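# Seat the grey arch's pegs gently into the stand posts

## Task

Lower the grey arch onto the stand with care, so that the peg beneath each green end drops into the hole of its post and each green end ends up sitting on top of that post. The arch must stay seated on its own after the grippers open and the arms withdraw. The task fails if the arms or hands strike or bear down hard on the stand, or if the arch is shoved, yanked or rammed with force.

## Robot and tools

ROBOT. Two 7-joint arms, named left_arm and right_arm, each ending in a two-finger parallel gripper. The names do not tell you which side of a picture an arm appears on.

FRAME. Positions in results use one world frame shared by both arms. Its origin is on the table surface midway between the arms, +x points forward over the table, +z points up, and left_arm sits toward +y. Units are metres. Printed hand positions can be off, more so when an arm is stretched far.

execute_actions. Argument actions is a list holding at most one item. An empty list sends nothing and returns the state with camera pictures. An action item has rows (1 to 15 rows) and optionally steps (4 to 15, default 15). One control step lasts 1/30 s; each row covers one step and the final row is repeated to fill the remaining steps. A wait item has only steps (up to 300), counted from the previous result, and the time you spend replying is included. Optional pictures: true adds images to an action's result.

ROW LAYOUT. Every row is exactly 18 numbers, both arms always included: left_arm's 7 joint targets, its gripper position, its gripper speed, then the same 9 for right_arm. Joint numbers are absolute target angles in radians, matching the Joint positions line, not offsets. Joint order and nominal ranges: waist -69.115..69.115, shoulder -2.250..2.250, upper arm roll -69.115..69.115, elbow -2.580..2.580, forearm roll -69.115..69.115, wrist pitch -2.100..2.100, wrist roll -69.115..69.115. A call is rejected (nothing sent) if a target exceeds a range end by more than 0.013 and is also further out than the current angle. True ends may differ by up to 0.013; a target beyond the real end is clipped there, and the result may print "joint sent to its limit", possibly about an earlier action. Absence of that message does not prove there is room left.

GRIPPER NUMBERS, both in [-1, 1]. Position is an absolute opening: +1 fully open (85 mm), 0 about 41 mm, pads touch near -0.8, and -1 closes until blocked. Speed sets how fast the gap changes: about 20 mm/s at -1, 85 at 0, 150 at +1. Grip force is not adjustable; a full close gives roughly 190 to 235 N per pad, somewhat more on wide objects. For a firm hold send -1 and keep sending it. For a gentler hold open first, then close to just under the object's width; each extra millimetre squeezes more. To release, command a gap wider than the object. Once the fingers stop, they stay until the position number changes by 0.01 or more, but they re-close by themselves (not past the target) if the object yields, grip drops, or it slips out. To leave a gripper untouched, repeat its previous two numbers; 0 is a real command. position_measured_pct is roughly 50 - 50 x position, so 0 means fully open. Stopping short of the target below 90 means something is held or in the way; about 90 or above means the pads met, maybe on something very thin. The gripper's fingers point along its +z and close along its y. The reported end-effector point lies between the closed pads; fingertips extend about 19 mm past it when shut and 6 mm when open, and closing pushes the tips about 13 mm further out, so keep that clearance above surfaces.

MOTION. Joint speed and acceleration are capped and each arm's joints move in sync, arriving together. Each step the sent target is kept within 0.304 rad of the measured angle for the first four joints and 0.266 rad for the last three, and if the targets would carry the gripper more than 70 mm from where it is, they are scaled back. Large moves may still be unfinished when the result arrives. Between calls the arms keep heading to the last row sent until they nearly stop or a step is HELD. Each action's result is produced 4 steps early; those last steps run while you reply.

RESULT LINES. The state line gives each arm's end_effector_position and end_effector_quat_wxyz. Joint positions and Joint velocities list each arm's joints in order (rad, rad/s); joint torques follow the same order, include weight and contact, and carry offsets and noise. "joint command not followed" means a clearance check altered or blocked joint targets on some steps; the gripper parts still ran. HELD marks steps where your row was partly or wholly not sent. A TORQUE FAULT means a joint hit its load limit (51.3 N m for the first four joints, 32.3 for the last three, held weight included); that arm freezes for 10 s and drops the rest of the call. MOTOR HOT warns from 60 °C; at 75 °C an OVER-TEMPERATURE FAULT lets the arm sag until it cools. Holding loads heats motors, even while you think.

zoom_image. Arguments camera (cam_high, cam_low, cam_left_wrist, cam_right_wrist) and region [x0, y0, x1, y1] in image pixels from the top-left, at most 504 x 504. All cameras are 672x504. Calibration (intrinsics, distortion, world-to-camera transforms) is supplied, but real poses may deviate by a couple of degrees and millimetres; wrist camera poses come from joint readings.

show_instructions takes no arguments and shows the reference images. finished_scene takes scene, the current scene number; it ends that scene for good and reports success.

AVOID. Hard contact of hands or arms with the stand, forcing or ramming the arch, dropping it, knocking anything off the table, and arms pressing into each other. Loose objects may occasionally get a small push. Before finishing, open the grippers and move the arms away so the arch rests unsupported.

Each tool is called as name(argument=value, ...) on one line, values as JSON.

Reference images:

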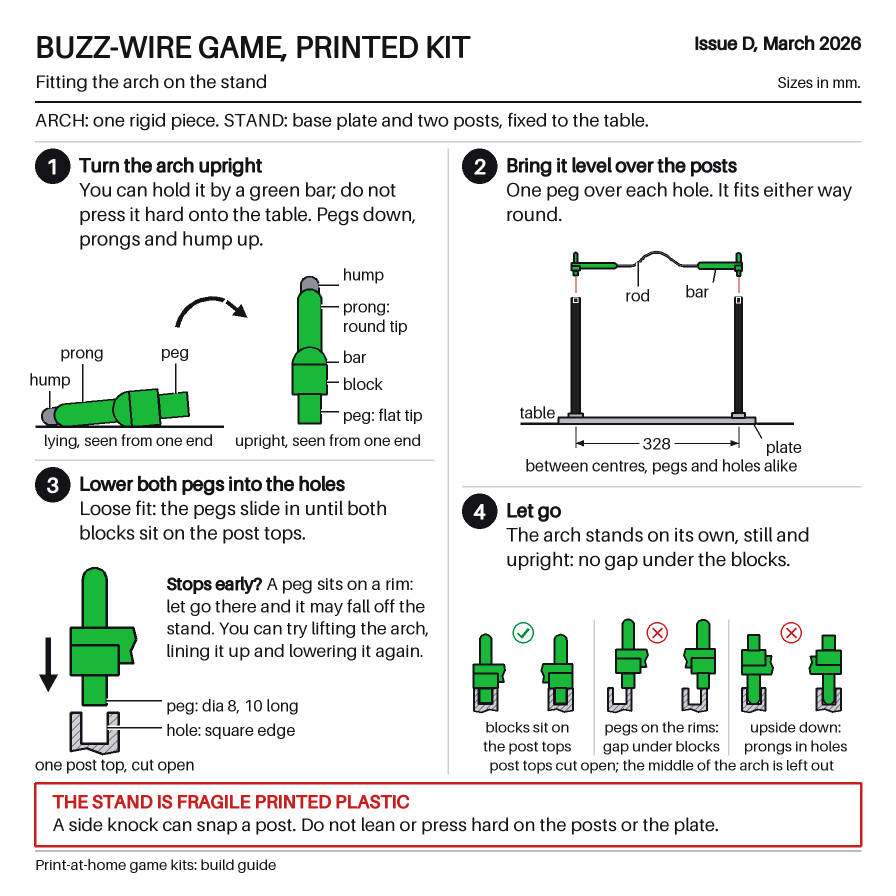

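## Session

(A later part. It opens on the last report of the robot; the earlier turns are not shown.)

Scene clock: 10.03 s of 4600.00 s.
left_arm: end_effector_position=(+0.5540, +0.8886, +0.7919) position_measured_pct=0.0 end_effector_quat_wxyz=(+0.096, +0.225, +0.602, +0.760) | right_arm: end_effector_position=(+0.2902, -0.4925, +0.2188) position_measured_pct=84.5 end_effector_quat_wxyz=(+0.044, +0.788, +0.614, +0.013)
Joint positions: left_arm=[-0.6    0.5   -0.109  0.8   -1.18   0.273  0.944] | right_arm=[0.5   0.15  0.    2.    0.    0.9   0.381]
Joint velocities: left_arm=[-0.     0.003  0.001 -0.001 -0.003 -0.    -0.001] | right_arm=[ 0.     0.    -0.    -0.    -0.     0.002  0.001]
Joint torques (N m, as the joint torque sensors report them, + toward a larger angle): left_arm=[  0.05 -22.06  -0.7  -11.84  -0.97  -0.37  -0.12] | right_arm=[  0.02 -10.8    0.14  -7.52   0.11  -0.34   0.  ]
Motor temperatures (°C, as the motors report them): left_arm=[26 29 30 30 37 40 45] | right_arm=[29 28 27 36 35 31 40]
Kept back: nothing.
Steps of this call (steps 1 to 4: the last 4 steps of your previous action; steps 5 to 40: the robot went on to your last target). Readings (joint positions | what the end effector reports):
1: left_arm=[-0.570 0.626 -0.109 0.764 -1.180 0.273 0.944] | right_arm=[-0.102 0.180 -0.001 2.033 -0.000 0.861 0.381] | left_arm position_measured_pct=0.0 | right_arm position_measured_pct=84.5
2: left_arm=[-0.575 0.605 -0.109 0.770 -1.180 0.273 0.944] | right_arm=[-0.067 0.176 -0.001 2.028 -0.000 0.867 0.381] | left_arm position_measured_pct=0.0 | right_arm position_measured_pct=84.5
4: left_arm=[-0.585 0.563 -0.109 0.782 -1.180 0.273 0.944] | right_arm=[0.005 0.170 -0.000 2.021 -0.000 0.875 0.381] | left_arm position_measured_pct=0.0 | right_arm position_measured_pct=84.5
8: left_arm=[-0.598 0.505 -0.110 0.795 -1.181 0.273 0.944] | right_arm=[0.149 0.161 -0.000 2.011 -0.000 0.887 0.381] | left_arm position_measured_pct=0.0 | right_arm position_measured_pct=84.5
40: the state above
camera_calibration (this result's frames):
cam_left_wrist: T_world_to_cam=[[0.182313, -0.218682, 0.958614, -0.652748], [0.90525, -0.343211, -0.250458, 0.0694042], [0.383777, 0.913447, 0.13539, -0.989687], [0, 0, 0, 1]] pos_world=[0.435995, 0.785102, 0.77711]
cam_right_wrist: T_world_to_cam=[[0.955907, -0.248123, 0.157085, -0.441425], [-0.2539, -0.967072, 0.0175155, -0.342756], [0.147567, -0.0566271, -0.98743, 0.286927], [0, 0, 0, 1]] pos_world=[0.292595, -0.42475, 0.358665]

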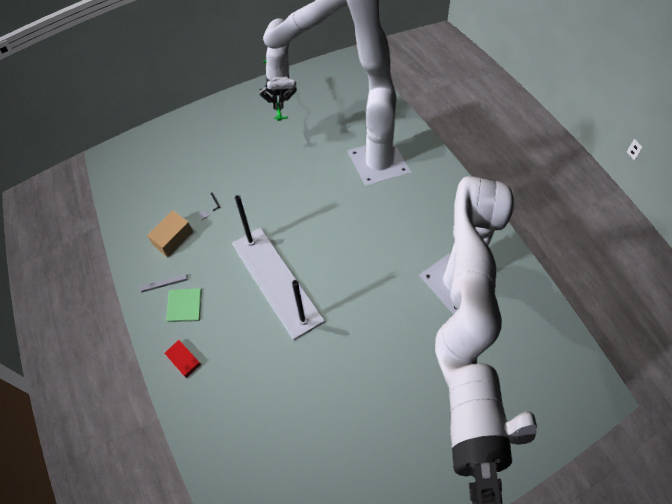

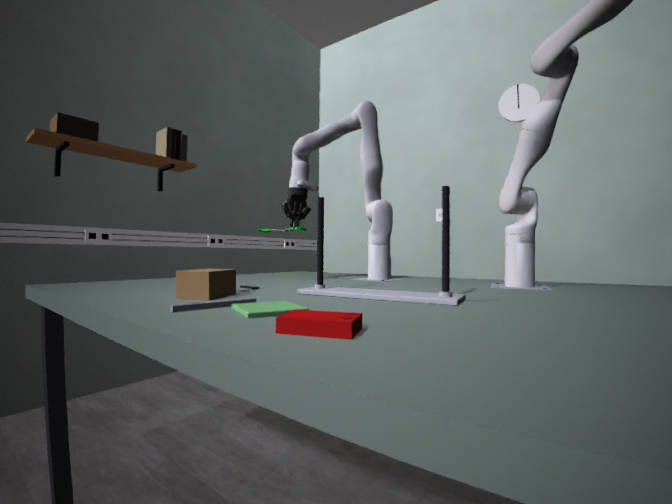

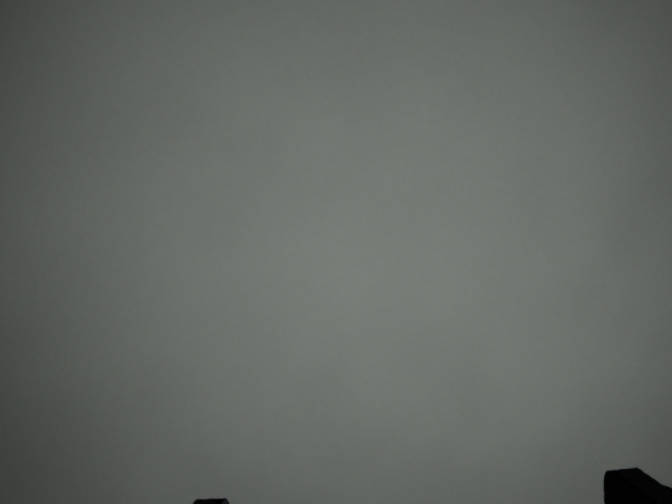

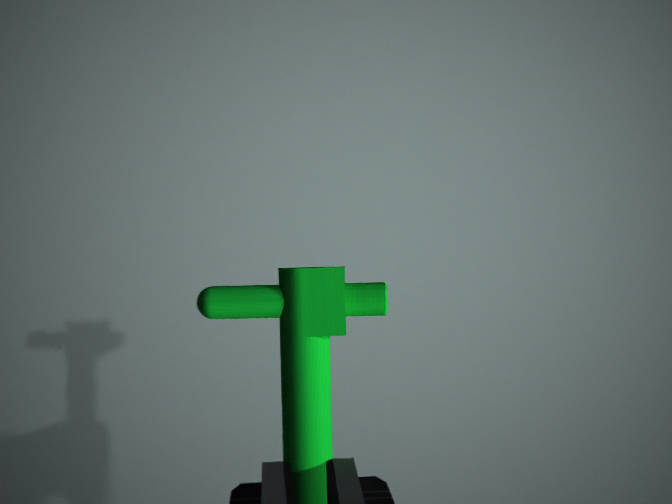

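execute_actions(actions=[{"rows":[[-0.6,0.8,0,1.2,0,1.142,0,1,0,0.5,0.15,0,2.0,0,-0.58,0.381,-1,-0.6]]}])

execute_actions(actions=[{"steps":45}])

execute_actions(actions=[{"rows":[[-0.6,0.8,0,1.2,0,1.142,0,1,0,0.3,0.15,0,2.0,0,-0.58,3.1416,-1,-0.6]]}])

execute_actions(actions=[{"steps":70}], pictures=true)

Scene clock: 11.03 s of 4600.00 s.
left_arm: end_effector_position=(+0.5795, +0.9263, +0.6059) position_measured_pct=0.0 end_effector_quat_wxyz=(+0.045, +0.263, +0.702, +0.660) | right_arm: end_effector_position=(+0.3731, -0.5528, +0.2462) position_measured_pct=84.5 end_effector_quat_wxyz=(+0.207, +0.770, +0.600, +0.060)
Joint positions: left_arm=[-0.6    0.604 -0.071  0.923 -1.071  0.383  0.834] | right_arm=[ 0.5    0.15  -0.     2.    -0.     0.557  0.381]
Joint velocities: left_arm=[ 0.     0.302  0.109  0.425  0.381  0.381 -0.38 ] | right_arm=[ 0.     0.    -0.    -0.001  0.    -1.217  0.001]
Joint torques (N m, as the joint torque sensors report them, + toward a larger angle): left_arm=[  0.06 -24.48  -1.13 -12.1   -1.17  -0.56  -0.19] | right_arm=[ -0.11 -11.81  -0.05  -8.67   0.19  -1.09   0.05]
Motor temperatures (°C, as the motors report them): left_arm=[26 29 30 30 37 40 45] | right_arm=[29 28 27 36 35 31 40]
Steps of this call (steps 1 to 15: the robot went on to your last target; steps 16 to 19: nothing new was sent; steps 20 to 30: the first 11 steps of this action). Readings (joint positions | what the end effector reports):
20: left_arm=[-0.600 0.501 -0.109 0.801 -1.179 0.274 0.943] | right_arm=[0.500 0.150 0.000 2.000 -0.000 0.899 0.381] | left_arm position_measured_pct=0.0 | right_arm position_measured_pct=84.5
21: left_arm=[-0.600 0.505 -0.107 0.804 -1.176 0.278 0.939] | right_arm=[0.500 0.150 0.000 2.001 -0.000 0.889 0.381] | left_arm position_measured_pct=0.0 | right_arm position_measured_pct=84.5
23: left_arm=[-0.600 0.526 -0.099 0.826 -1.155 0.299 0.918] | right_arm=[0.500 0.150 0.000 2.001 -0.000 0.839 0.381] | left_arm position_measured_pct=0.0 | right_arm position_measured_pct=84.5
27: left_arm=[-0.600 0.573 -0.082 0.881 -1.108 0.346 0.871] | right_arm=[0.500 0.150 0.000 2.000 -0.000 0.679 0.381] | left_arm position_measured_pct=0.0 | right_arm position_measured_pct=84.5
30: the state above

Scene clock: 12.53 s of 4600.00 s.
left_arm: end_effector_position=(+0.4892, +0.6550, +0.1358) position_measured_pct=0.0 end_effector_quat_wxyz=(-0.000, +0.401, +0.916, -0.000) | right_arm: end_effector_position=(+0.5190, -0.6588, +0.5290) position_measured_pct=84.5 end_effector_quat_wxyz=(+0.680, +0.558, +0.434, +0.196)
Joint positions: left_arm=[-0.6    0.8   -0.     1.2   -0.     1.142  0.   ] | right_arm=[ 0.5    0.15   0.     2.    -0.    -0.58   0.381]
Joint velocities: left_arm=[-0.001 -0.001  0.002  0.     0.    -0.     0.001] | right_arm=[-0.001  0.    -0.    -0.     0.    -0.001 -0.   ]
Joint torques (N m, as the joint torque sensors report them, + toward a larger angle): left_arm=[ -0.01 -23.61   0.52  -8.38  -0.11   0.67  -0.06] | right_arm=[ -0.18 -13.92   0.12 -10.47   0.2   -3.22   0.08]
Motor temperatures (°C, as the motors report them): left_arm=[26 29 30 30 37 40 45] | right_arm=[29 29 27 36 35 31 40]
Kept back: nothing.
Steps of this call (steps 1 to 4: the last 4 steps of your previous action; steps 5 to 45: the robot went on to your last target). Readings (joint positions | what the end effector reports):
1: left_arm=[-0.600 0.614 -0.067 0.937 -1.058 0.396 0.821] | right_arm=[0.500 0.150 -0.000 2.000 -0.000 0.516 0.381] | left_arm position_measured_pct=0.0 | right_arm position_measured_pct=84.5
2: left_arm=[-0.600 0.624 -0.063 0.951 -1.044 0.409 0.807] | right_arm=[0.500 0.150 -0.000 2.000 -0.000 0.476 0.381] | left_arm position_measured_pct=0.0 | right_arm position_measured_pct=84.5
4: left_arm=[-0.600 0.644 -0.056 0.979 -1.015 0.439 0.778] | right_arm=[0.500 0.150 -0.000 2.000 -0.000 0.394 0.381] | left_arm position_measured_pct=0.0 | right_arm position_measured_pct=84.5
8: left_arm=[-0.600 0.683 -0.042 1.034 -0.945 0.508 0.709] | right_arm=[0.500 0.150 -0.000 2.000 0.000 0.232 0.381] | left_arm position_measured_pct=0.0 | right_arm position_measured_pct=84.5
45: the state above

Scene clock: 12.90 s of 4600.00 s.
left_arm: end_effector_position=(+0.4892, +0.6550, +0.1358) position_measured_pct=0.0 end_effector_quat_wxyz=(-0.000, +0.401, +0.916, -0.000) | right_arm: end_effector_position=(+0.5752, -0.5745, +0.5290) position_measured_pct=84.5 end_effector_quat_wxyz=(+0.693, +0.441, +0.552, +0.144)
Joint positions: left_arm=[-0.6    0.8   -0.     1.2   -0.     1.142 -0.   ] | right_arm=[ 0.342  0.15  -0.001  2.     0.    -0.58   0.692]
Joint velocities: left_arm=[-0.    -0.001 -0.     0.     0.001  0.     0.002] | right_arm=[-0.264 -0.     0.008  0.    -0.003 -0.002  1.216]
Joint torques (N m, as the joint torque sensors report them, + toward a larger angle): left_arm=[  0.06 -23.73   0.28  -8.41  -0.09   0.62  -0.09] | right_arm=[  0.77 -14.2    0.93 -10.02   0.23  -3.22   0.12]
Motor temperatures (°C, as the motors report them): left_arm=[26 29 30 30 37 40 45] | right_arm=[29 29 27 36 35 31 40]
Steps of this call (steps 1 to 11: the first 11 steps of this action). Readings (joint positions | what the end effector reports):
1: left_arm=[-0.600 0.800 -0.000 1.200 -0.000 1.142 0.000] | right_arm=[0.498 0.150 0.000 2.000 -0.000 -0.580 0.382] | left_arm position_measured_pct=0.0 | right_arm position_measured_pct=84.5
2: left_arm=[-0.600 0.800 -0.000 1.200 -0.000 1.142 0.000] | right_arm=[0.491 0.150 0.002 2.000 -0.001 -0.580 0.388] | left_arm position_measured_pct=0.0 | right_arm position_measured_pct=84.5
4: left_arm=[-0.600 0.800 -0.000 1.200 0.000 1.142 -0.000] | right_arm=[0.461 0.150 0.003 2.000 -0.001 -0.580 0.424] | left_arm position_measured_pct=0.0 | right_arm position_measured_pct=84.5
8: left_arm=[-0.600 0.800 -0.000 1.200 -0.000 1.142 0.000] | right_arm=[0.378 0.150 -0.001 2.000 0.000 -0.580 0.571] | left_arm position_measured_pct=0.0 | right_arm position_measured_pct=84.5
11: the state above

Scene clock: 15.23 s of 4600.00 s.
left_arm: end_effector_position=(+0.4892, +0.6550, +0.1358) position_measured_pct=0.0 end_effector_quat_wxyz=(-0.000, +0.401, +0.916, -0.000) | right_arm: end_effector_position=(+0.5874, -0.5514, +0.5290) position_measured_pct=84.5 end_effector_quat_wxyz=(+0.382, -0.382, +0.595, -0.595)
Joint positions: left_arm=[-0.6    0.8    0.     1.2    0.     1.142 -0.   ] | right_arm=[ 0.3    0.15   0.     2.    -0.    -0.58   3.142]
Joint velocities: left_arm=[-0.     0.     0.    -0.001 -0.003 -0.    -0.002] | right_arm=[ 0.001  0.     0.    -0.     0.     0.002  0.   ]
Joint torques (N m, as the joint torque sensors report them, + toward a larger angle): left_arm=[  0.09 -23.78   0.24  -8.53  -0.17   0.62   0.01] | right_arm=[ -0.04 -14.02  -0.08 -10.45   0.22  -3.27   0.16]
Motor temperatures (°C, as the motors report them): left_arm=[26 29 30 30 37 40 45] | right_arm=[29 29 27 36 35 31 40]
Kept back: nothing.
Steps of this call (steps 1 to 4: the last 4 steps of your previous action; steps 5 to 70: the robot went on to your last target). Readings (joint positions | what the end effector reports):
1: left_arm=[-0.600 0.800 -0.000 1.200 -0.000 1.142 0.000] | right_arm=[0.334 0.150 -0.001 2.000 0.000 -0.580 0.733] | left_arm position_measured_pct=0.0 | right_arm position_measured_pct=84.5
2: left_arm=[-0.600 0.800 -0.000 1.200 -0.000 1.142 -0.000] | right_arm=[0.328 0.150 -0.001 2.000 0.000 -0.580 0.774] | left_arm position_measured_pct=0.0 | right_arm position_measured_pct=84.5
4: left_arm=[-0.600 0.800 -0.000 1.200 0.000 1.142 -0.000] | right_arm=[0.318 0.150 -0.001 2.000 0.000 -0.580 0.855] | left_arm position_measured_pct=0.0 | right_arm position_measured_pct=84.5
8: left_arm=[-0.600 0.800 0.000 1.200 0.000 1.142 0.000] | right_arm=[0.308 0.150 -0.000 2.000 0.000 -0.580 1.018] | left_arm position_measured_pct=0.0 | right_arm position_measured_pct=84.5
70: the state above
camera_calibration (this result's frames):
cam_left_wrist: T_world_to_cam=[[0.756984, 0.650695, -0.0597644, -0.775364], [0.646939, -0.759182, -0.0715074, 0.258081], [-0.0919016, 0.015466, -0.995648, 0.311907], [0, 0, 0, 1]] pos_world=[0.44864, 0.695632, 0.282665]
cam_right_wrist: T_world_to_cam=[[-0.060766, 0.0392057, -0.997382, 0.577506], [0.429691, 0.902928, 0.00931369, 0.304247], [0.900929, -0.428, -0.0717136, -0.585682], [0, 0, 0, 1]] pos_world=[0.432019, -0.548027, 0.531159]

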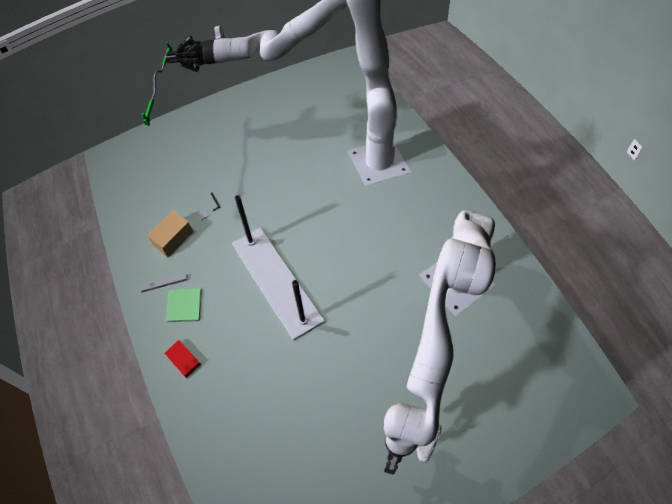

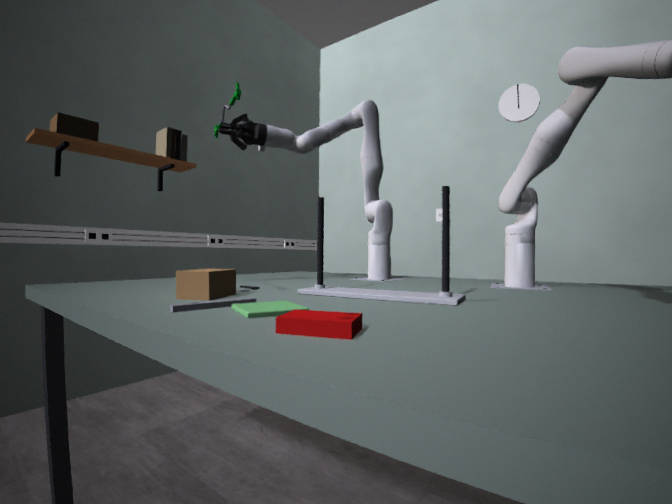

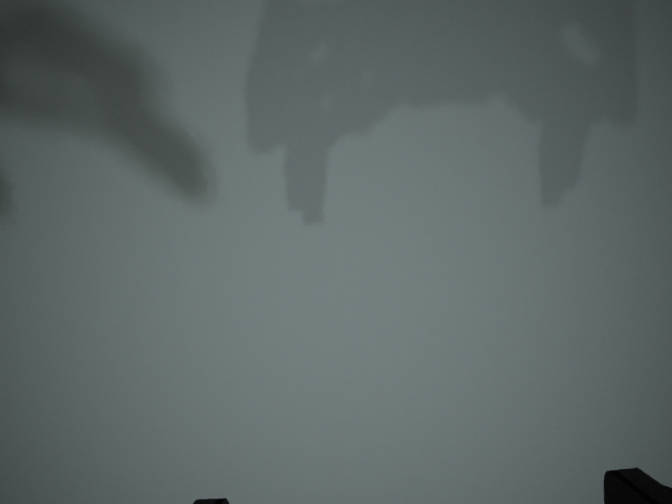

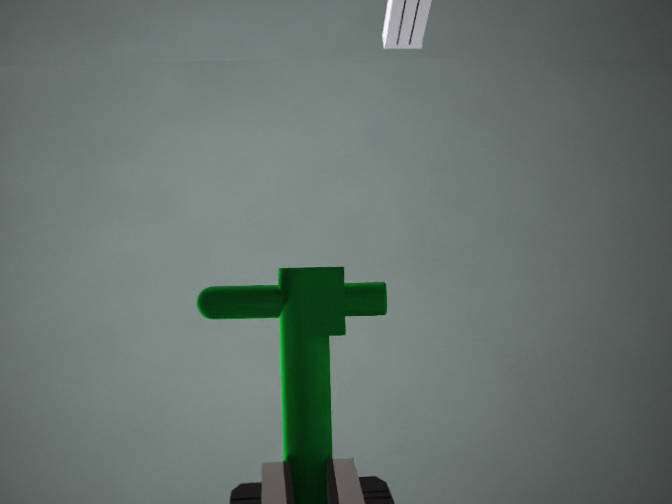

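execute_actions(actions=[{"rows":[[-0.6,0.8,0,1.2,0.823,1.953,2.394,1,0,-0.8025,0.54,0,2.4545,-0.607,-1.55,3.225,-1,-0.6]]}])

execute_actions(actions=[{"steps":70}], pictures=true)

Scene clock: 16.23 s of 4600.00 s.
left_arm: end_effector_position=(+0.4880, +0.5128, +0.1701) position_measured_pct=0.0 end_effector_quat_wxyz=(+0.044, +0.190, +0.953, -0.232) | right_arm: end_effector_position=(+0.6124, -0.4786, +0.3844) position_measured_pct=84.5 end_effector_quat_wxyz=(+0.379, -0.422, +0.641, -0.516)
Joint positions: left_arm=[-0.6    0.801 -0.     1.2    0.342  1.485  0.343] | right_arm=[ 0.132  0.31   0.001  2.157 -0.139 -0.721  3.178]
Joint velocities: left_arm=[ 0.003 -0.     0.001  0.001  1.214  1.215  1.213] | right_arm=[-0.593  0.487 -0.003  0.584 -0.51  -0.512  0.1  ]
Joint torques (N m, as the joint torque sensors report them, + toward a larger angle): left_arm=[ -0.37 -23.38   0.74  -7.63   0.68   1.56  -0.07] | right_arm=[ -0.33 -15.61   0.02  -8.09   0.48  -2.87  -0.11]
Motor temperatures (°C, as the motors report them): left_arm=[26 29 30 30 37 40 45] | right_arm=[29 29 27 36 35 31 40]
Steps of this call (steps 1 to 19: the robot went on to your last target; steps 20 to 30: the first 11 steps of this action). Readings (joint positions | what the end effector reports):
20: left_arm=[-0.600 0.800 -0.000 1.200 0.001 1.144 0.001] | right_arm=[0.298 0.151 0.000 2.001 -0.001 -0.581 3.142] | left_arm position_measured_pct=0.0 | right_arm position_measured_pct=84.5
21: left_arm=[-0.600 0.800 -0.000 1.200 0.010 1.153 0.011] | right_arm=[0.291 0.157 0.002 2.005 -0.005 -0.587 3.143] | left_arm position_measured_pct=0.0 | right_arm position_measured_pct=84.5
23: left_arm=[-0.601 0.800 -0.001 1.199 0.060 1.204 0.062] | right_arm=[0.261 0.186 0.003 2.031 -0.029 -0.611 3.150] | left_arm position_measured_pct=0.0 | right_arm position_measured_pct=84.5
27: left_arm=[-0.601 0.800 -0.001 1.200 0.220 1.363 0.221] | right_arm=[0.189 0.259 0.001 2.101 -0.091 -0.672 3.167] | left_arm position_measured_pct=0.0 | right_arm position_measured_pct=84.5
30: the state above

Scene clock: 18.57 s of 4600.00 s.
left_arm: end_effector_position=(+0.4952, +0.3726, +0.3171) position_measured_pct=0.0 end_effector_quat_wxyz=(-0.377, -0.601, +0.590, -0.385) | right_arm: end_effector_position=(+0.5475, -0.1000, +0.3658) position_measured_pct=84.5 end_effector_quat_wxyz=(+0.541, -0.489, +0.459, -0.507)
Joint positions: left_arm=[-0.6    0.8    0.     1.2    0.823  1.953  2.394] | right_arm=[-0.802  0.54   0.     2.454 -0.607 -1.55   3.225]
Joint velocities: left_arm=[-0. -0. -0.  0. -0. -0.  0.] | right_arm=[ 0.    -0.     0.     0.001  0.     0.    -0.   ]
Joint torques (N m, as the joint torque sensors report them, + toward a larger angle): left_arm=[ -0.01 -21.85   1.86  -6.5    1.74   2.44  -0.07] | right_arm=[  0.05 -14.43   1.34  -3.78   0.53  -3.28   0.18]
Motor temperatures (°C, as the motors report them): left_arm=[26 30 30 30 37 40 45] | right_arm=[29 29 27 36 35 31 40]
Kept back: nothing.
Steps of this call (steps 1 to 4: the last 4 steps of your previous action; steps 5 to 70: the robot went on to your last target). Readings (joint positions | what the end effector reports):
1: left_arm=[-0.600 0.801 -0.000 1.200 0.383 1.526 0.384] | right_arm=[0.112 0.326 0.001 2.177 -0.157 -0.738 3.181] | left_arm position_measured_pct=0.0 | right_arm position_measured_pct=84.5
2: left_arm=[-0.600 0.801 -0.000 1.200 0.423 1.567 0.424] | right_arm=[0.091 0.342 0.001 2.197 -0.175 -0.756 3.184] | left_arm position_measured_pct=0.0 | right_arm position_measured_pct=84.5
4: left_arm=[-0.600 0.801 0.000 1.200 0.505 1.648 0.506] | right_arm=[0.045 0.372 0.001 2.237 -0.214 -0.795 3.191] | left_arm position_measured_pct=0.0 | right_arm position_measured_pct=84.5
8: left_arm=[-0.600 0.800 0.000 1.200 0.663 1.804 0.668] | right_arm=[-0.068 0.431 0.001 2.312 -0.310 -0.891 3.202] | left_arm position_measured_pct=0.0 | right_arm position_measured_pct=84.5
70: the state above
camera_calibration (this result's frames):
cam_left_wrist: T_world_to_cam=[[-0.99657, -0.0595665, -0.0574537, 0.546969], [0.032815, 0.352908, -0.935083, 0.216358], [0.0759754, -0.93376, -0.349742, 0.563014], [0, 0, 0, 1]] pos_world=[0.495217, 0.481947, 0.430648]
cam_right_wrist: T_world_to_cam=[[0.0267591, 0.0128672, -0.999559, 0.344795], [-0.0490406, 0.99873, 0.0115437, 0.186238], [0.998438, 0.04871, 0.0273562, -0.410183], [0, 0, 0, 1]] pos_world=[0.409449, -0.170458, 0.353715]

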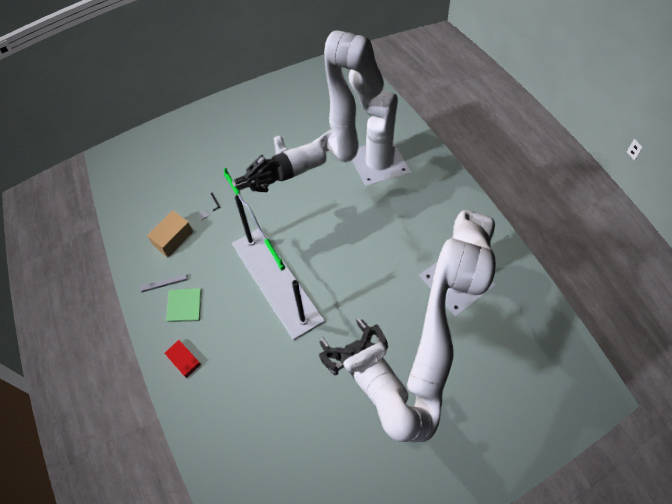

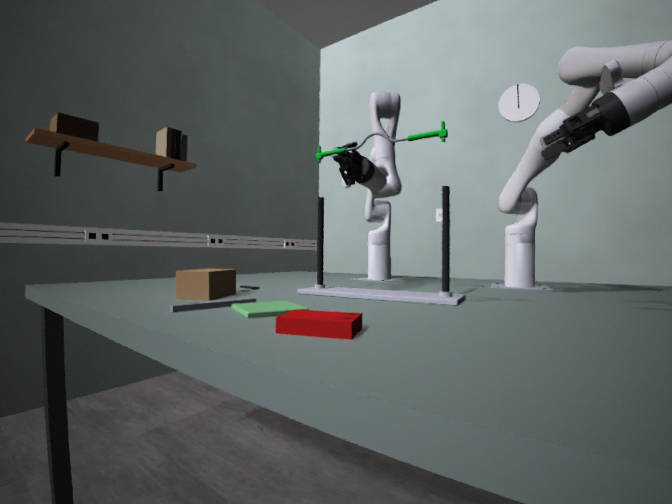

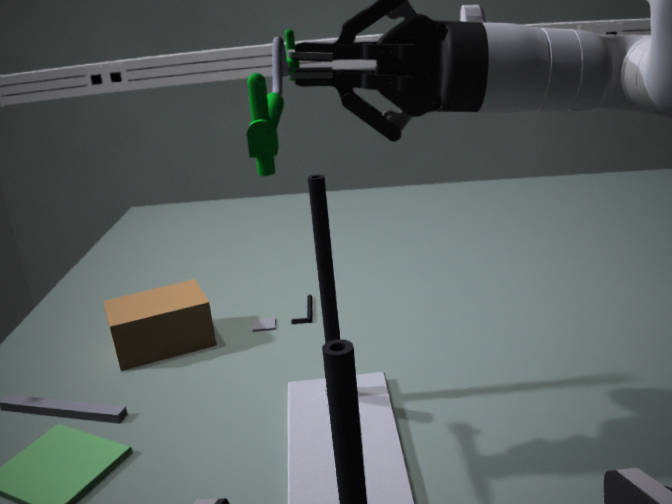

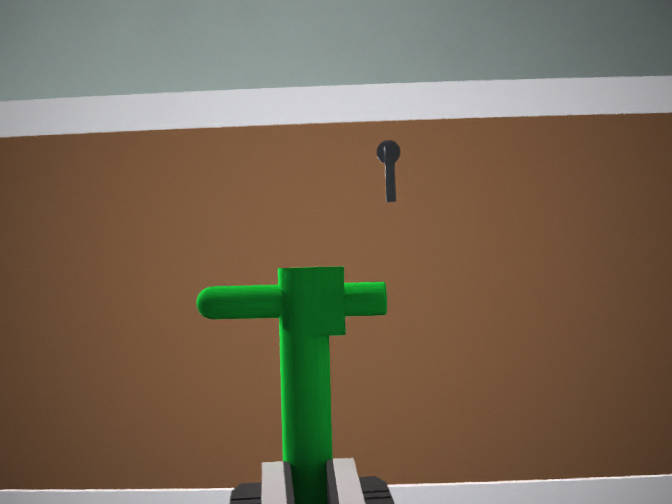

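execute_actions(actions=[{"rows":[[-0.6,0.8,0,1.2,0.823,1.953,2.394,1,0,-0.802,0.58,0,2.465,-0.605,-1.592,3.197,-1,-0.6],[-0.6,0.8,0,1.2,0.823,1.953,2.394,1,0,-0.802,0.58,0,2.465,-0.605,-1.592,3.197,-1,-0.6],[-0.6,0.8,0,1.2,0.823,1.953,2.394,1,0,-0.802,0.62,0,2.475,-0.603,-1.634,3.168,-1,-0.6],[-0.6,0.8,0,1.2,0.823,1.953,2.394,1,0,-0.802,0.62,0,2.475,-0.603,-1.634,3.168,-1,-0.6],[-0.6,0.8,0,1.2,0.823,1.953,2.394,1,0,-0.801,0.66,0,2.485,-0.601,-1.676,3.14,-1,-0.6],[-0.6,0.8,0,1.2,0.823,1.953,2.394,1,0,-0.801,0.66,0,2.485,-0.601,-1.676,3.14,-1,-0.6],[-0.6,0.8,0,1.2,0.823,1.953,2.394,1,0,-0.801,0.7,0,2.496,-0.598,-1.718,3.111,-1,-0.6],[-0.6,0.8,0,1.2,0.823,1.953,2.394,1,0,-0.801,0.7,0,2.496,-0.598,-1.718,3.111,-1,-0.6],[-0.6,0.8,0,1.2,0.823,1.953,2.394,1,0,-0.8,0.74,0,2.506,-0.596,-1.76,3.083,-1,-0.6],[-0.6,0.8,0,1.2,0.823,1.953,2.394,1,0,-0.8,0.74,0,2.506,-0.596,-1.76,3.083,-1,-0.6],[-0.6,0.8,0,1.2,0.823,1.953,2.394,1,0,-0.8,0.78,0,2.516,-0.594,-1.802,3.054,-1,-0.6],[-0.6,0.8,0,1.2,0.823,1.953,2.394,1,0,-0.8,0.78,0,2.516,-0.594,-1.802,3.054,-1,-0.6],[-0.6,0.8,0,1.2,0.823,1.953,2.394,1,0,-0.7997,0.8216,0,2.5268,-0.5922,-1.844,3.026,-1,-0.6]]}])

execute_actions(actions=[{"steps":20}], pictures=true)

Scene clock: 19.53 s of 4600.00 s.
left_arm: end_effector_position=(+0.4952, +0.3726, +0.3171) position_measured_pct=0.0 end_effector_quat_wxyz=(-0.377, -0.601, +0.590, -0.385) | right_arm: end_effector_position=(+0.5404, -0.1013, +0.3219) position_measured_pct=84.5 end_effector_quat_wxyz=(+0.545, -0.493, +0.455, -0.504)
Joint positions: left_arm=[-0.6    0.8    0.     1.2    0.823  1.953  2.394] | right_arm=[-0.801  0.709 -0.     2.498 -0.598 -1.726  3.106]
Joint velocities: left_arm=[-0.    -0.001 -0.     0.    -0.001 -0.    -0.002] | right_arm=[ 0.008  0.583  0.001  0.151  0.032 -0.632 -0.418]
Joint torques (N m, as the joint torque sensors report them, + toward a larger angle): left_arm=[  0.06 -21.78   1.77  -6.38   1.7    2.33  -0.1 ] | right_arm=[ -0.13 -15.17   1.22  -2.19  -0.01  -3.23   0.04]
Motor temperatures (°C, as the motors report them): left_arm=[26 30 30 30 37 40 45] | right_arm=[29 29 27 36 35 31 40]
Steps of this call (steps 1 to 15: the robot went on to your last target; steps 16 to 18: nothing new was sent; steps 19 to 29: the first 11 steps of this action). Readings (joint positions | what the end effector reports):
19: left_arm=[-0.600 0.800 0.000 1.200 0.823 1.953 2.394] | right_arm=[-0.802 0.542 0.000 2.455 -0.607 -1.551 3.224] | left_arm position_measured_pct=0.0 | right_arm position_measured_pct=84.5
20: left_arm=[-0.600 0.800 -0.000 1.200 0.823 1.953 2.394] | right_arm=[-0.802 0.549 0.000 2.456 -0.607 -1.557 3.221] | left_arm position_measured_pct=0.0 | right_arm position_measured_pct=84.5
22: left_arm=[-0.600 0.800 0.000 1.200 0.823 1.953 2.394] | right_arm=[-0.802 0.579 0.000 2.463 -0.605 -1.585 3.203] | left_arm position_measured_pct=0.0 | right_arm position_measured_pct=84.5
26: left_arm=[-0.600 0.800 0.000 1.200 0.823 1.953 2.394] | right_arm=[-0.801 0.652 0.000 2.482 -0.601 -1.665 3.148] | left_arm position_measured_pct=0.0 | right_arm position_measured_pct=84.5
29: the state above

Scene clock: 20.20 s of 4600.00 s.
left_arm: end_effector_position=(+0.4952, +0.3726, +0.3171) position_measured_pct=0.0 end_effector_quat_wxyz=(-0.377, -0.601, +0.590, -0.385) | right_arm: end_effector_position=(+0.5322, -0.1010, +0.2950) position_measured_pct=84.5 end_effector_quat_wxyz=(+0.550, -0.497, +0.450, -0.497)
Joint positions: left_arm=[-0.6    0.8    0.     1.2    0.823  1.953  2.394] | right_arm=[-0.8    0.821 -0.     2.527 -0.592 -1.844  3.026]
Joint velocities: left_arm=[ 0.     0.     0.    -0.001 -0.002  0.    -0.001] | right_arm=[-0.     0.002  0.     0.    -0.    -0.001  0.001]
Joint torques (N m, as the joint torque sensors report them, + toward a larger angle): left_arm=[  0.11 -21.89   2.02  -6.53   1.73   2.37  -0.04] | right_arm=[ -0.12 -15.65   1.53  -0.31   0.01  -3.25  -0.04]
Motor temperatures (°C, as the motors report them): left_arm=[26 30 30 30 37 40 45] | right_arm=[29 29 27 36 35 31 40]
Kept back: nothing.
Steps of this call (steps 1 to 4: the last 4 steps of your previous action; steps 5 to 20: the robot went on to your last target). Readings (joint positions | what the end effector reports):
1: left_arm=[-0.600 0.800 0.000 1.200 0.823 1.953 2.394] | right_arm=[-0.800 0.729 0.000 2.503 -0.597 -1.748 3.091] | left_arm position_measured_pct=0.0 | right_arm position_measured_pct=84.5
2: left_arm=[-0.600 0.800 0.000 1.200 0.823 1.953 2.394] | right_arm=[-0.800 0.749 0.000 2.508 -0.596 -1.768 3.077] | left_arm position_measured_pct=0.0 | right_arm position_measured_pct=84.5
4: left_arm=[-0.600 0.800 0.000 1.200 0.823 1.953 2.394] | right_arm=[-0.800 0.787 -0.000 2.518 -0.594 -1.809 3.049] | left_arm position_measured_pct=0.0 | right_arm position_measured_pct=84.5
8: left_arm=[-0.600 0.800 0.000 1.200 0.823 1.953 2.394] | right_arm=[-0.800 0.814 -0.000 2.526 -0.592 -1.843 3.026] | left_arm position_measured_pct=0.0 | right_arm position_measured_pct=84.5
20: the state above
camera_calibration (this result's frames):
cam_left_wrist: T_world_to_cam=[[-0.99657, -0.0595663, -0.0574538, 0.546969], [0.0328152, 0.352908, -0.935083, 0.216358], [0.0759753, -0.93376, -0.349742, 0.563014], [0, 0, 0, 1]] pos_world=[0.495217, 0.481947, 0.430648]
cam_right_wrist: T_world_to_cam=[[0.0267109, 0.013435, -0.999553, 0.274548], [-0.0857744, 0.996253, 0.0110985, 0.206698], [0.995956, 0.0854396, 0.0277632, -0.388012], [0, 0, 0, 1]] pos_world=[0.396839, -0.17646, 0.282903]

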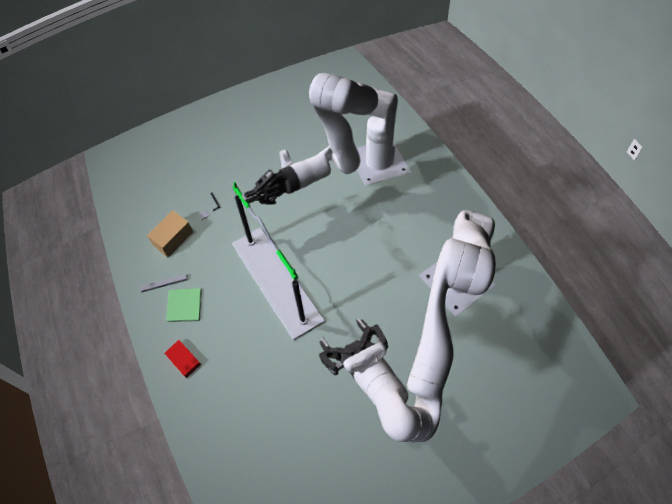

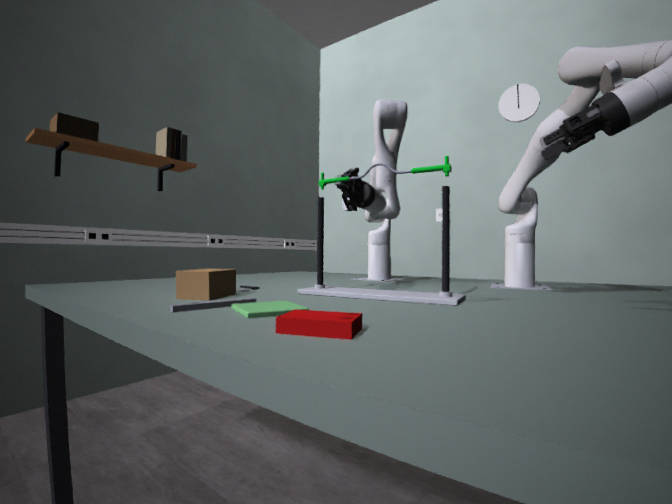

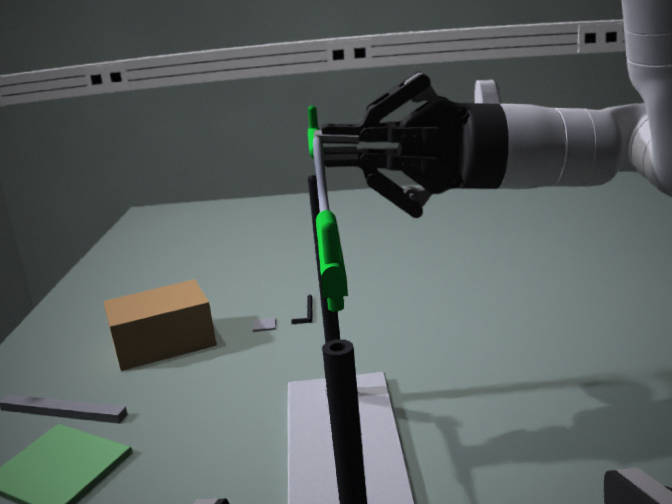

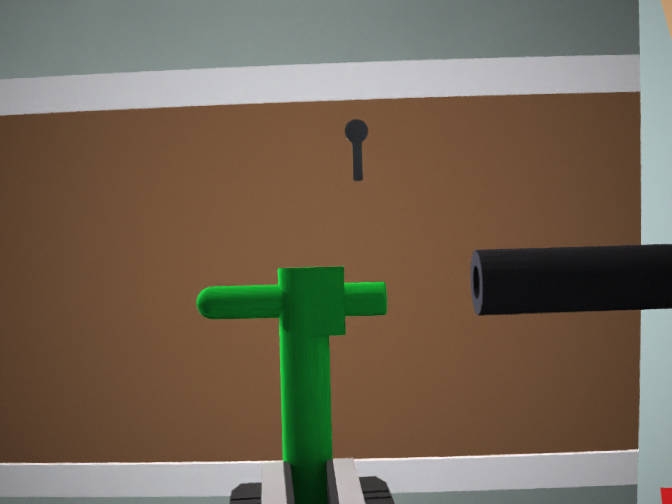

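zoom_image(camera="cam_left_wrist", region=[260,90,420,390])

zoom_image(camera="cam_low", region=[300,140,470,220])

Region (260, 90, 420, 390) of cam_left_wrist's 672x504 image, scaled by 1.680; it fills the left 269 columns of this view, and the rest is white.

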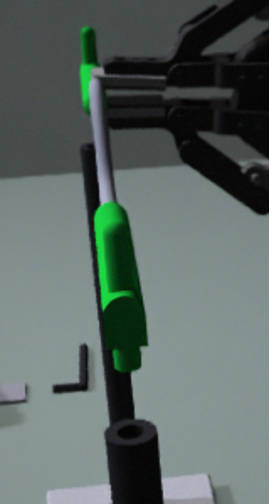

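Region (300, 140, 470, 220) of cam_low's 672x504 image, scaled by 2.965, with more detail than that image has; it fills the top 237 rows of this view, and the rest is white.

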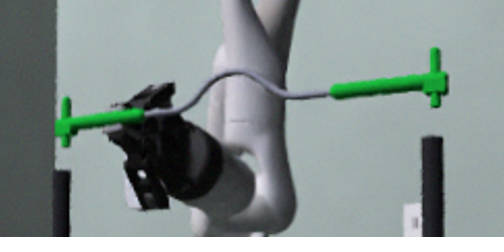

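execute_actions(actions=[{"rows":[[-0.6,0.8,0,1.2,0.823,1.953,2.394,1,0,-0.7965,0.8436,0,2.5268,-0.5927,-1.8626,3.014,-1,-0.6],[-0.6,0.8,0,1.2,0.823,1.953,2.394,1,0,-0.7965,0.8436,0,2.5268,-0.5927,-1.8626,3.014,-1,-0.6],[-0.6,0.8,0,1.2,0.823,1.953,2.394,1,0,-0.7933,0.8655,0,2.5268,-0.5932,-1.8813,3.002,-1,-0.6],[-0.6,0.8,0,1.2,0.823,1.953,2.394,1,0,-0.7933,0.8655,0,2.5268,-0.5932,-1.8813,3.002,-1,-0.6],[-0.6,0.8,0,1.2,0.823,1.953,2.394,1,0,-0.7901,0.8875,0,2.5268,-0.5937,-1.8999,2.9896,-1,-0.6]]}])

execute_actions(actions=[{"steps":12}], pictures=true)

zoom_image(camera="cam_left_wrist", region=[280,120,400,390])

zoom_image(camera="cam_low", region=[300,150,470,220])

Scene clock: 20.93 s of 4600.00 s.
left_arm: end_effector_position=(+0.4952, +0.3726, +0.3171) position_measured_pct=0.0 end_effector_quat_wxyz=(-0.377, -0.601, +0.590, -0.385) | right_arm: end_effector_position=(+0.5319, -0.1039, +0.2802) position_measured_pct=84.5 end_effector_quat_wxyz=(+0.551, -0.497, +0.450, -0.497)
Joint positions: left_arm=[-0.6    0.8    0.     1.2    0.823  1.953  2.394] | right_arm=[-0.79   0.885  0.     2.527 -0.594 -1.9    2.99 ]
Joint velocities: left_arm=[-0.     0.     0.    -0.     0.002  0.    -0.   ] | right_arm=[ 0.004  0.022  0.    -0.001 -0.    -0.004 -0.001]
Joint torques (N m, as the joint torque sensors report them, + toward a larger angle): left_arm=[  0.03 -21.91   1.81  -6.77   1.7    2.45  -0.03] | right_arm=[  0.   -15.91   1.8    0.25  -0.35  -3.36  -0.12]
Motor temperatures (°C, as the motors report them): left_arm=[26 30 30 30 37 40 45] | right_arm=[29 29 27 36 35 31 40]
Steps of this call (steps 1 to 11: the robot went on to your last target; steps 12 to 22: the first 11 steps of this action). Readings (joint positions | what the end effector reports):
12: left_arm=[-0.600 0.800 0.000 1.200 0.823 1.953 2.394] | right_arm=[-0.799 0.823 0.000 2.527 -0.592 -1.845 3.026] | left_arm position_measured_pct=0.0 | right_arm position_measured_pct=84.5
13: left_arm=[-0.600 0.800 0.000 1.200 0.823 1.953 2.394] | right_arm=[-0.798 0.830 0.000 2.527 -0.592 -1.850 3.023] | left_arm position_measured_pct=0.0 | right_arm position_measured_pct=84.5
15: left_arm=[-0.600 0.800 0.000 1.200 0.823 1.953 2.394] | right_arm=[-0.795 0.850 0.000 2.527 -0.593 -1.865 3.012] | left_arm position_measured_pct=0.0 | right_arm position_measured_pct=84.5
19: left_arm=[-0.600 0.800 0.000 1.200 0.823 1.953 2.394] | right_arm=[-0.791 0.883 -0.000 2.527 -0.594 -1.896 2.991] | left_arm position_measured_pct=0.0 | right_arm position_measured_pct=84.5
22: the state above

Scene clock: 21.33 s of 4600.00 s.
left_arm: end_effector_position=(+0.4952, +0.3726, +0.3171) position_measured_pct=0.0 end_effector_quat_wxyz=(-0.377, -0.601, +0.590, -0.385) | right_arm: end_effector_position=(+0.5320, -0.1042, +0.2789) position_measured_pct=84.5 end_effector_quat_wxyz=(+0.550, -0.498, +0.450, -0.497)
Joint positions: left_arm=[-0.6    0.8    0.     1.2    0.823  1.953  2.394] | right_arm=[-0.79   0.887 -0.     2.527 -0.594 -1.9    2.99 ]
Joint velocities: left_arm=[ 0.     0.    -0.001  0.    -0.001  0.     0.   ] | right_arm=[ 0.001  0.001 -0.     0.    -0.     0.002 -0.   ]
Joint torques (N m, as the joint torque sensors report them, + toward a larger angle): left_arm=[  0.03 -21.9    1.73  -6.43   1.83   2.4   -0.03] | right_arm=[ -0.09 -16.1    1.42   0.07  -0.19  -3.15   0.11]
Motor temperatures (°C, as the motors report them): left_arm=[26 30 30 30 37 40 45] | right_arm=[29 29 27 36 35 31 40]
Kept back: nothing.
Steps of this call (steps 1 to 4: the last 4 steps of your previous action; steps 5 to 12: the robot went on to your last target). Readings (joint positions | what the end effector reports):
1: left_arm=[-0.600 0.800 0.000 1.200 0.823 1.953 2.394] | right_arm=[-0.790 0.885 0.000 2.527 -0.594 -1.900 2.990] | left_arm position_measured_pct=0.0 | right_arm position_measured_pct=84.5
2: left_arm=[-0.600 0.800 0.000 1.200 0.823 1.953 2.394] | right_arm=[-0.790 0.886 0.000 2.527 -0.594 -1.900 2.990] | left_arm position_measured_pct=0.0 | right_arm position_measured_pct=84.5
4: left_arm=[-0.600 0.800 0.000 1.200 0.823 1.953 2.394] | right_arm=[-0.790 0.887 -0.000 2.527 -0.594 -1.900 2.990] | left_arm position_measured_pct=0.0 | right_arm position_measured_pct=84.5
8: left_arm=[-0.600 0.800 0.000 1.200 0.823 1.953 2.394] | right_arm=[-0.790 0.887 -0.000 2.527 -0.594 -1.900 2.990] | left_arm position_measured_pct=0.0 | right_arm position_measured_pct=84.5
12: the state above
camera_calibration (this result's frames):
cam_left_wrist: T_world_to_cam=[[-0.99657, -0.0595663, -0.0574538, 0.546969], [0.0328152, 0.352908, -0.935083, 0.216358], [0.0759753, -0.93376, -0.349742, 0.563014], [0, 0, 0, 1]] pos_world=[0.495217, 0.481947, 0.430648]
cam_right_wrist: T_world_to_cam=[[0.0265944, 0.0131769, -0.999559, 0.258584], [-0.0857805, 0.996255, 0.010851, 0.210064], [0.995959, 0.0854541, 0.0276251, -0.387006], [0, 0, 0, 1]] pos_world=[0.396585, -0.179614, 0.266881]

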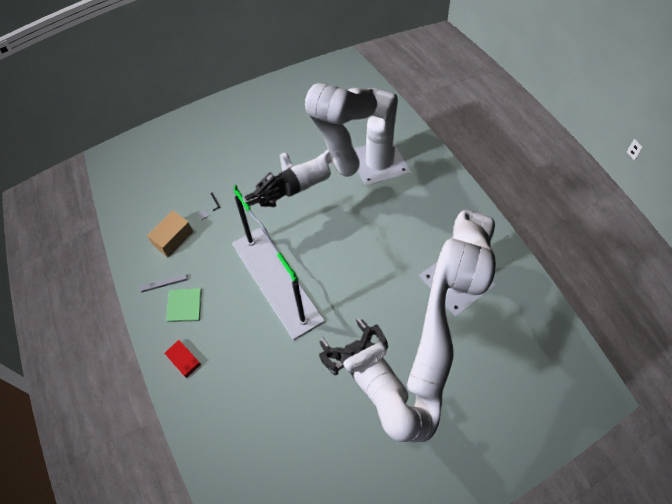

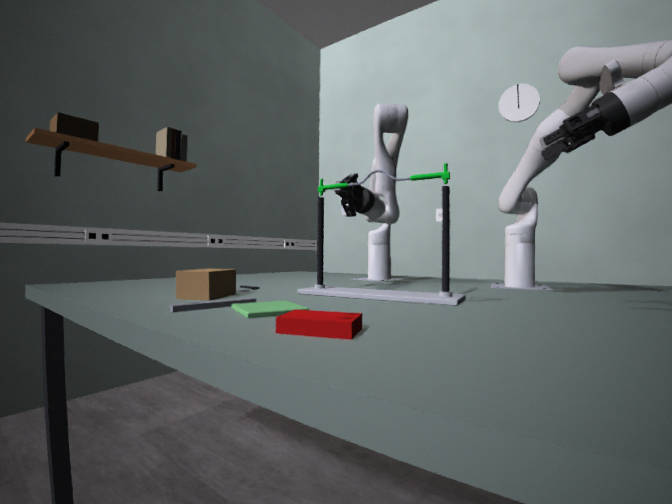

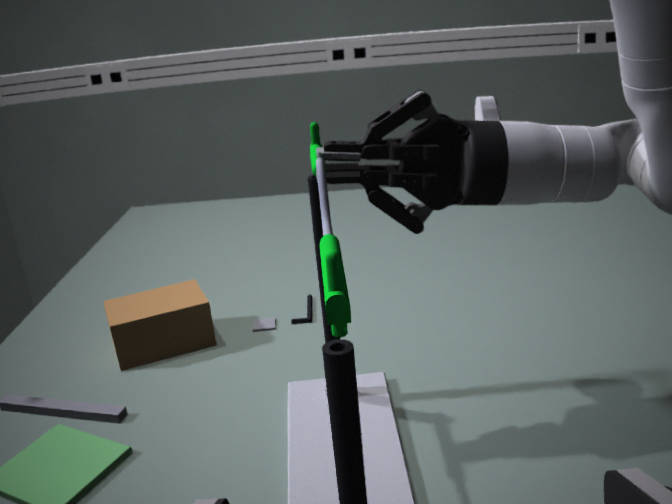

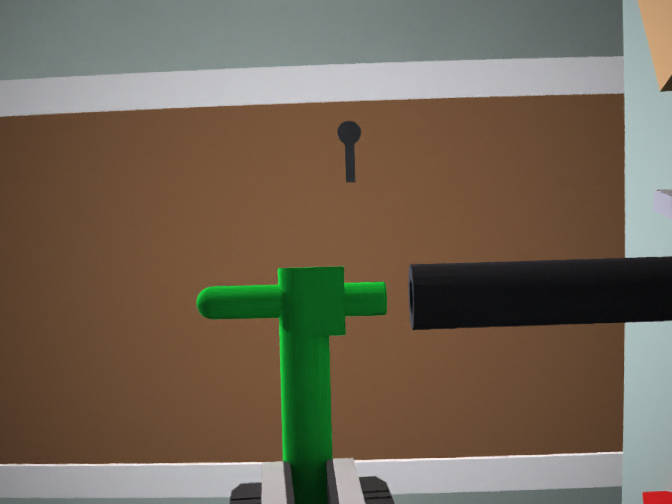

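Region (280, 120, 400, 390) of cam_left_wrist's 672x504 image, scaled by 1.867.

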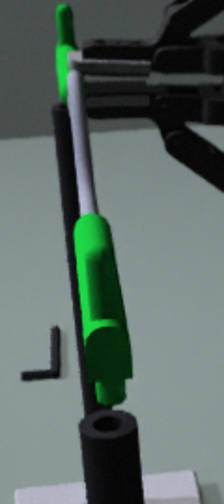

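Region (300, 150, 470, 220) of cam_low's 672x504 image, scaled by 2.965, with more detail than that image has; it fills the top 208 rows of this view, and the rest is white.

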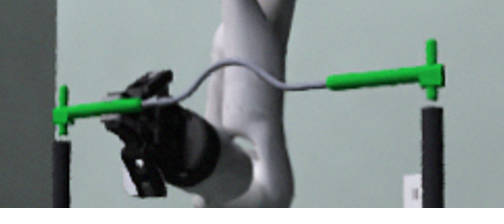

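zoom_image(camera="cam_left_wrist", region=[295,115,345,205])

zoom_image(camera="cam_left_wrist", region=[305,290,375,370])

zoom_image(camera="cam_low", region=[305,170,345,210])

zoom_image(camera="cam_low", region=[425,158,465,198])

Region (295, 115, 345, 205) of cam_left_wrist's 672x504 image, scaled by 5.600.

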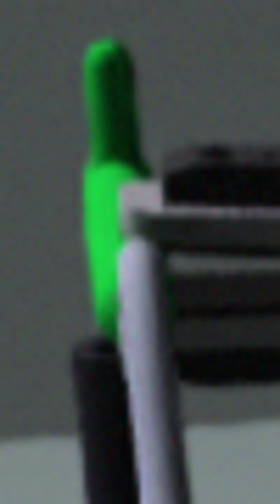

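Region (305, 290, 375, 370) of cam_left_wrist's 672x504 image, scaled by 6.300; it fills the left 441 columns of this view, and the rest is white.

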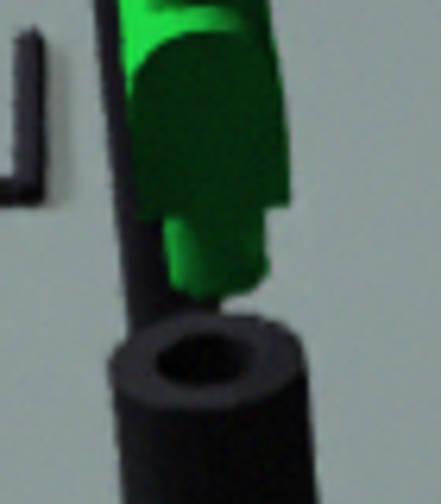

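Region (305, 170, 345, 210) of cam_low's 672x504 image, scaled by 12.600, with more detail than that image has.

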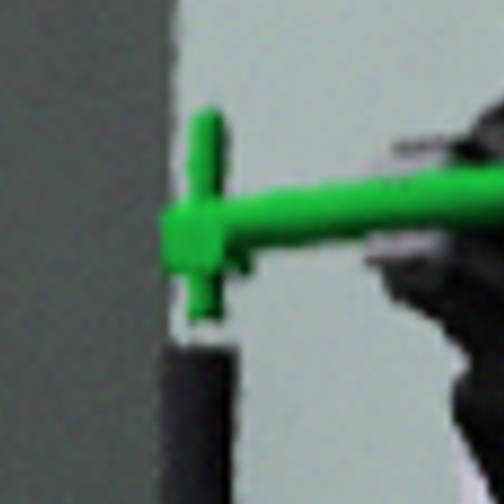

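Region (425, 158, 465, 198) of cam_low's 672x504 image, scaled by 12.600, with more detail than that image has.

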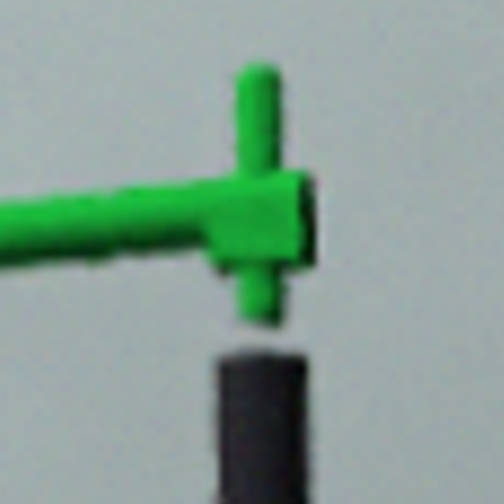

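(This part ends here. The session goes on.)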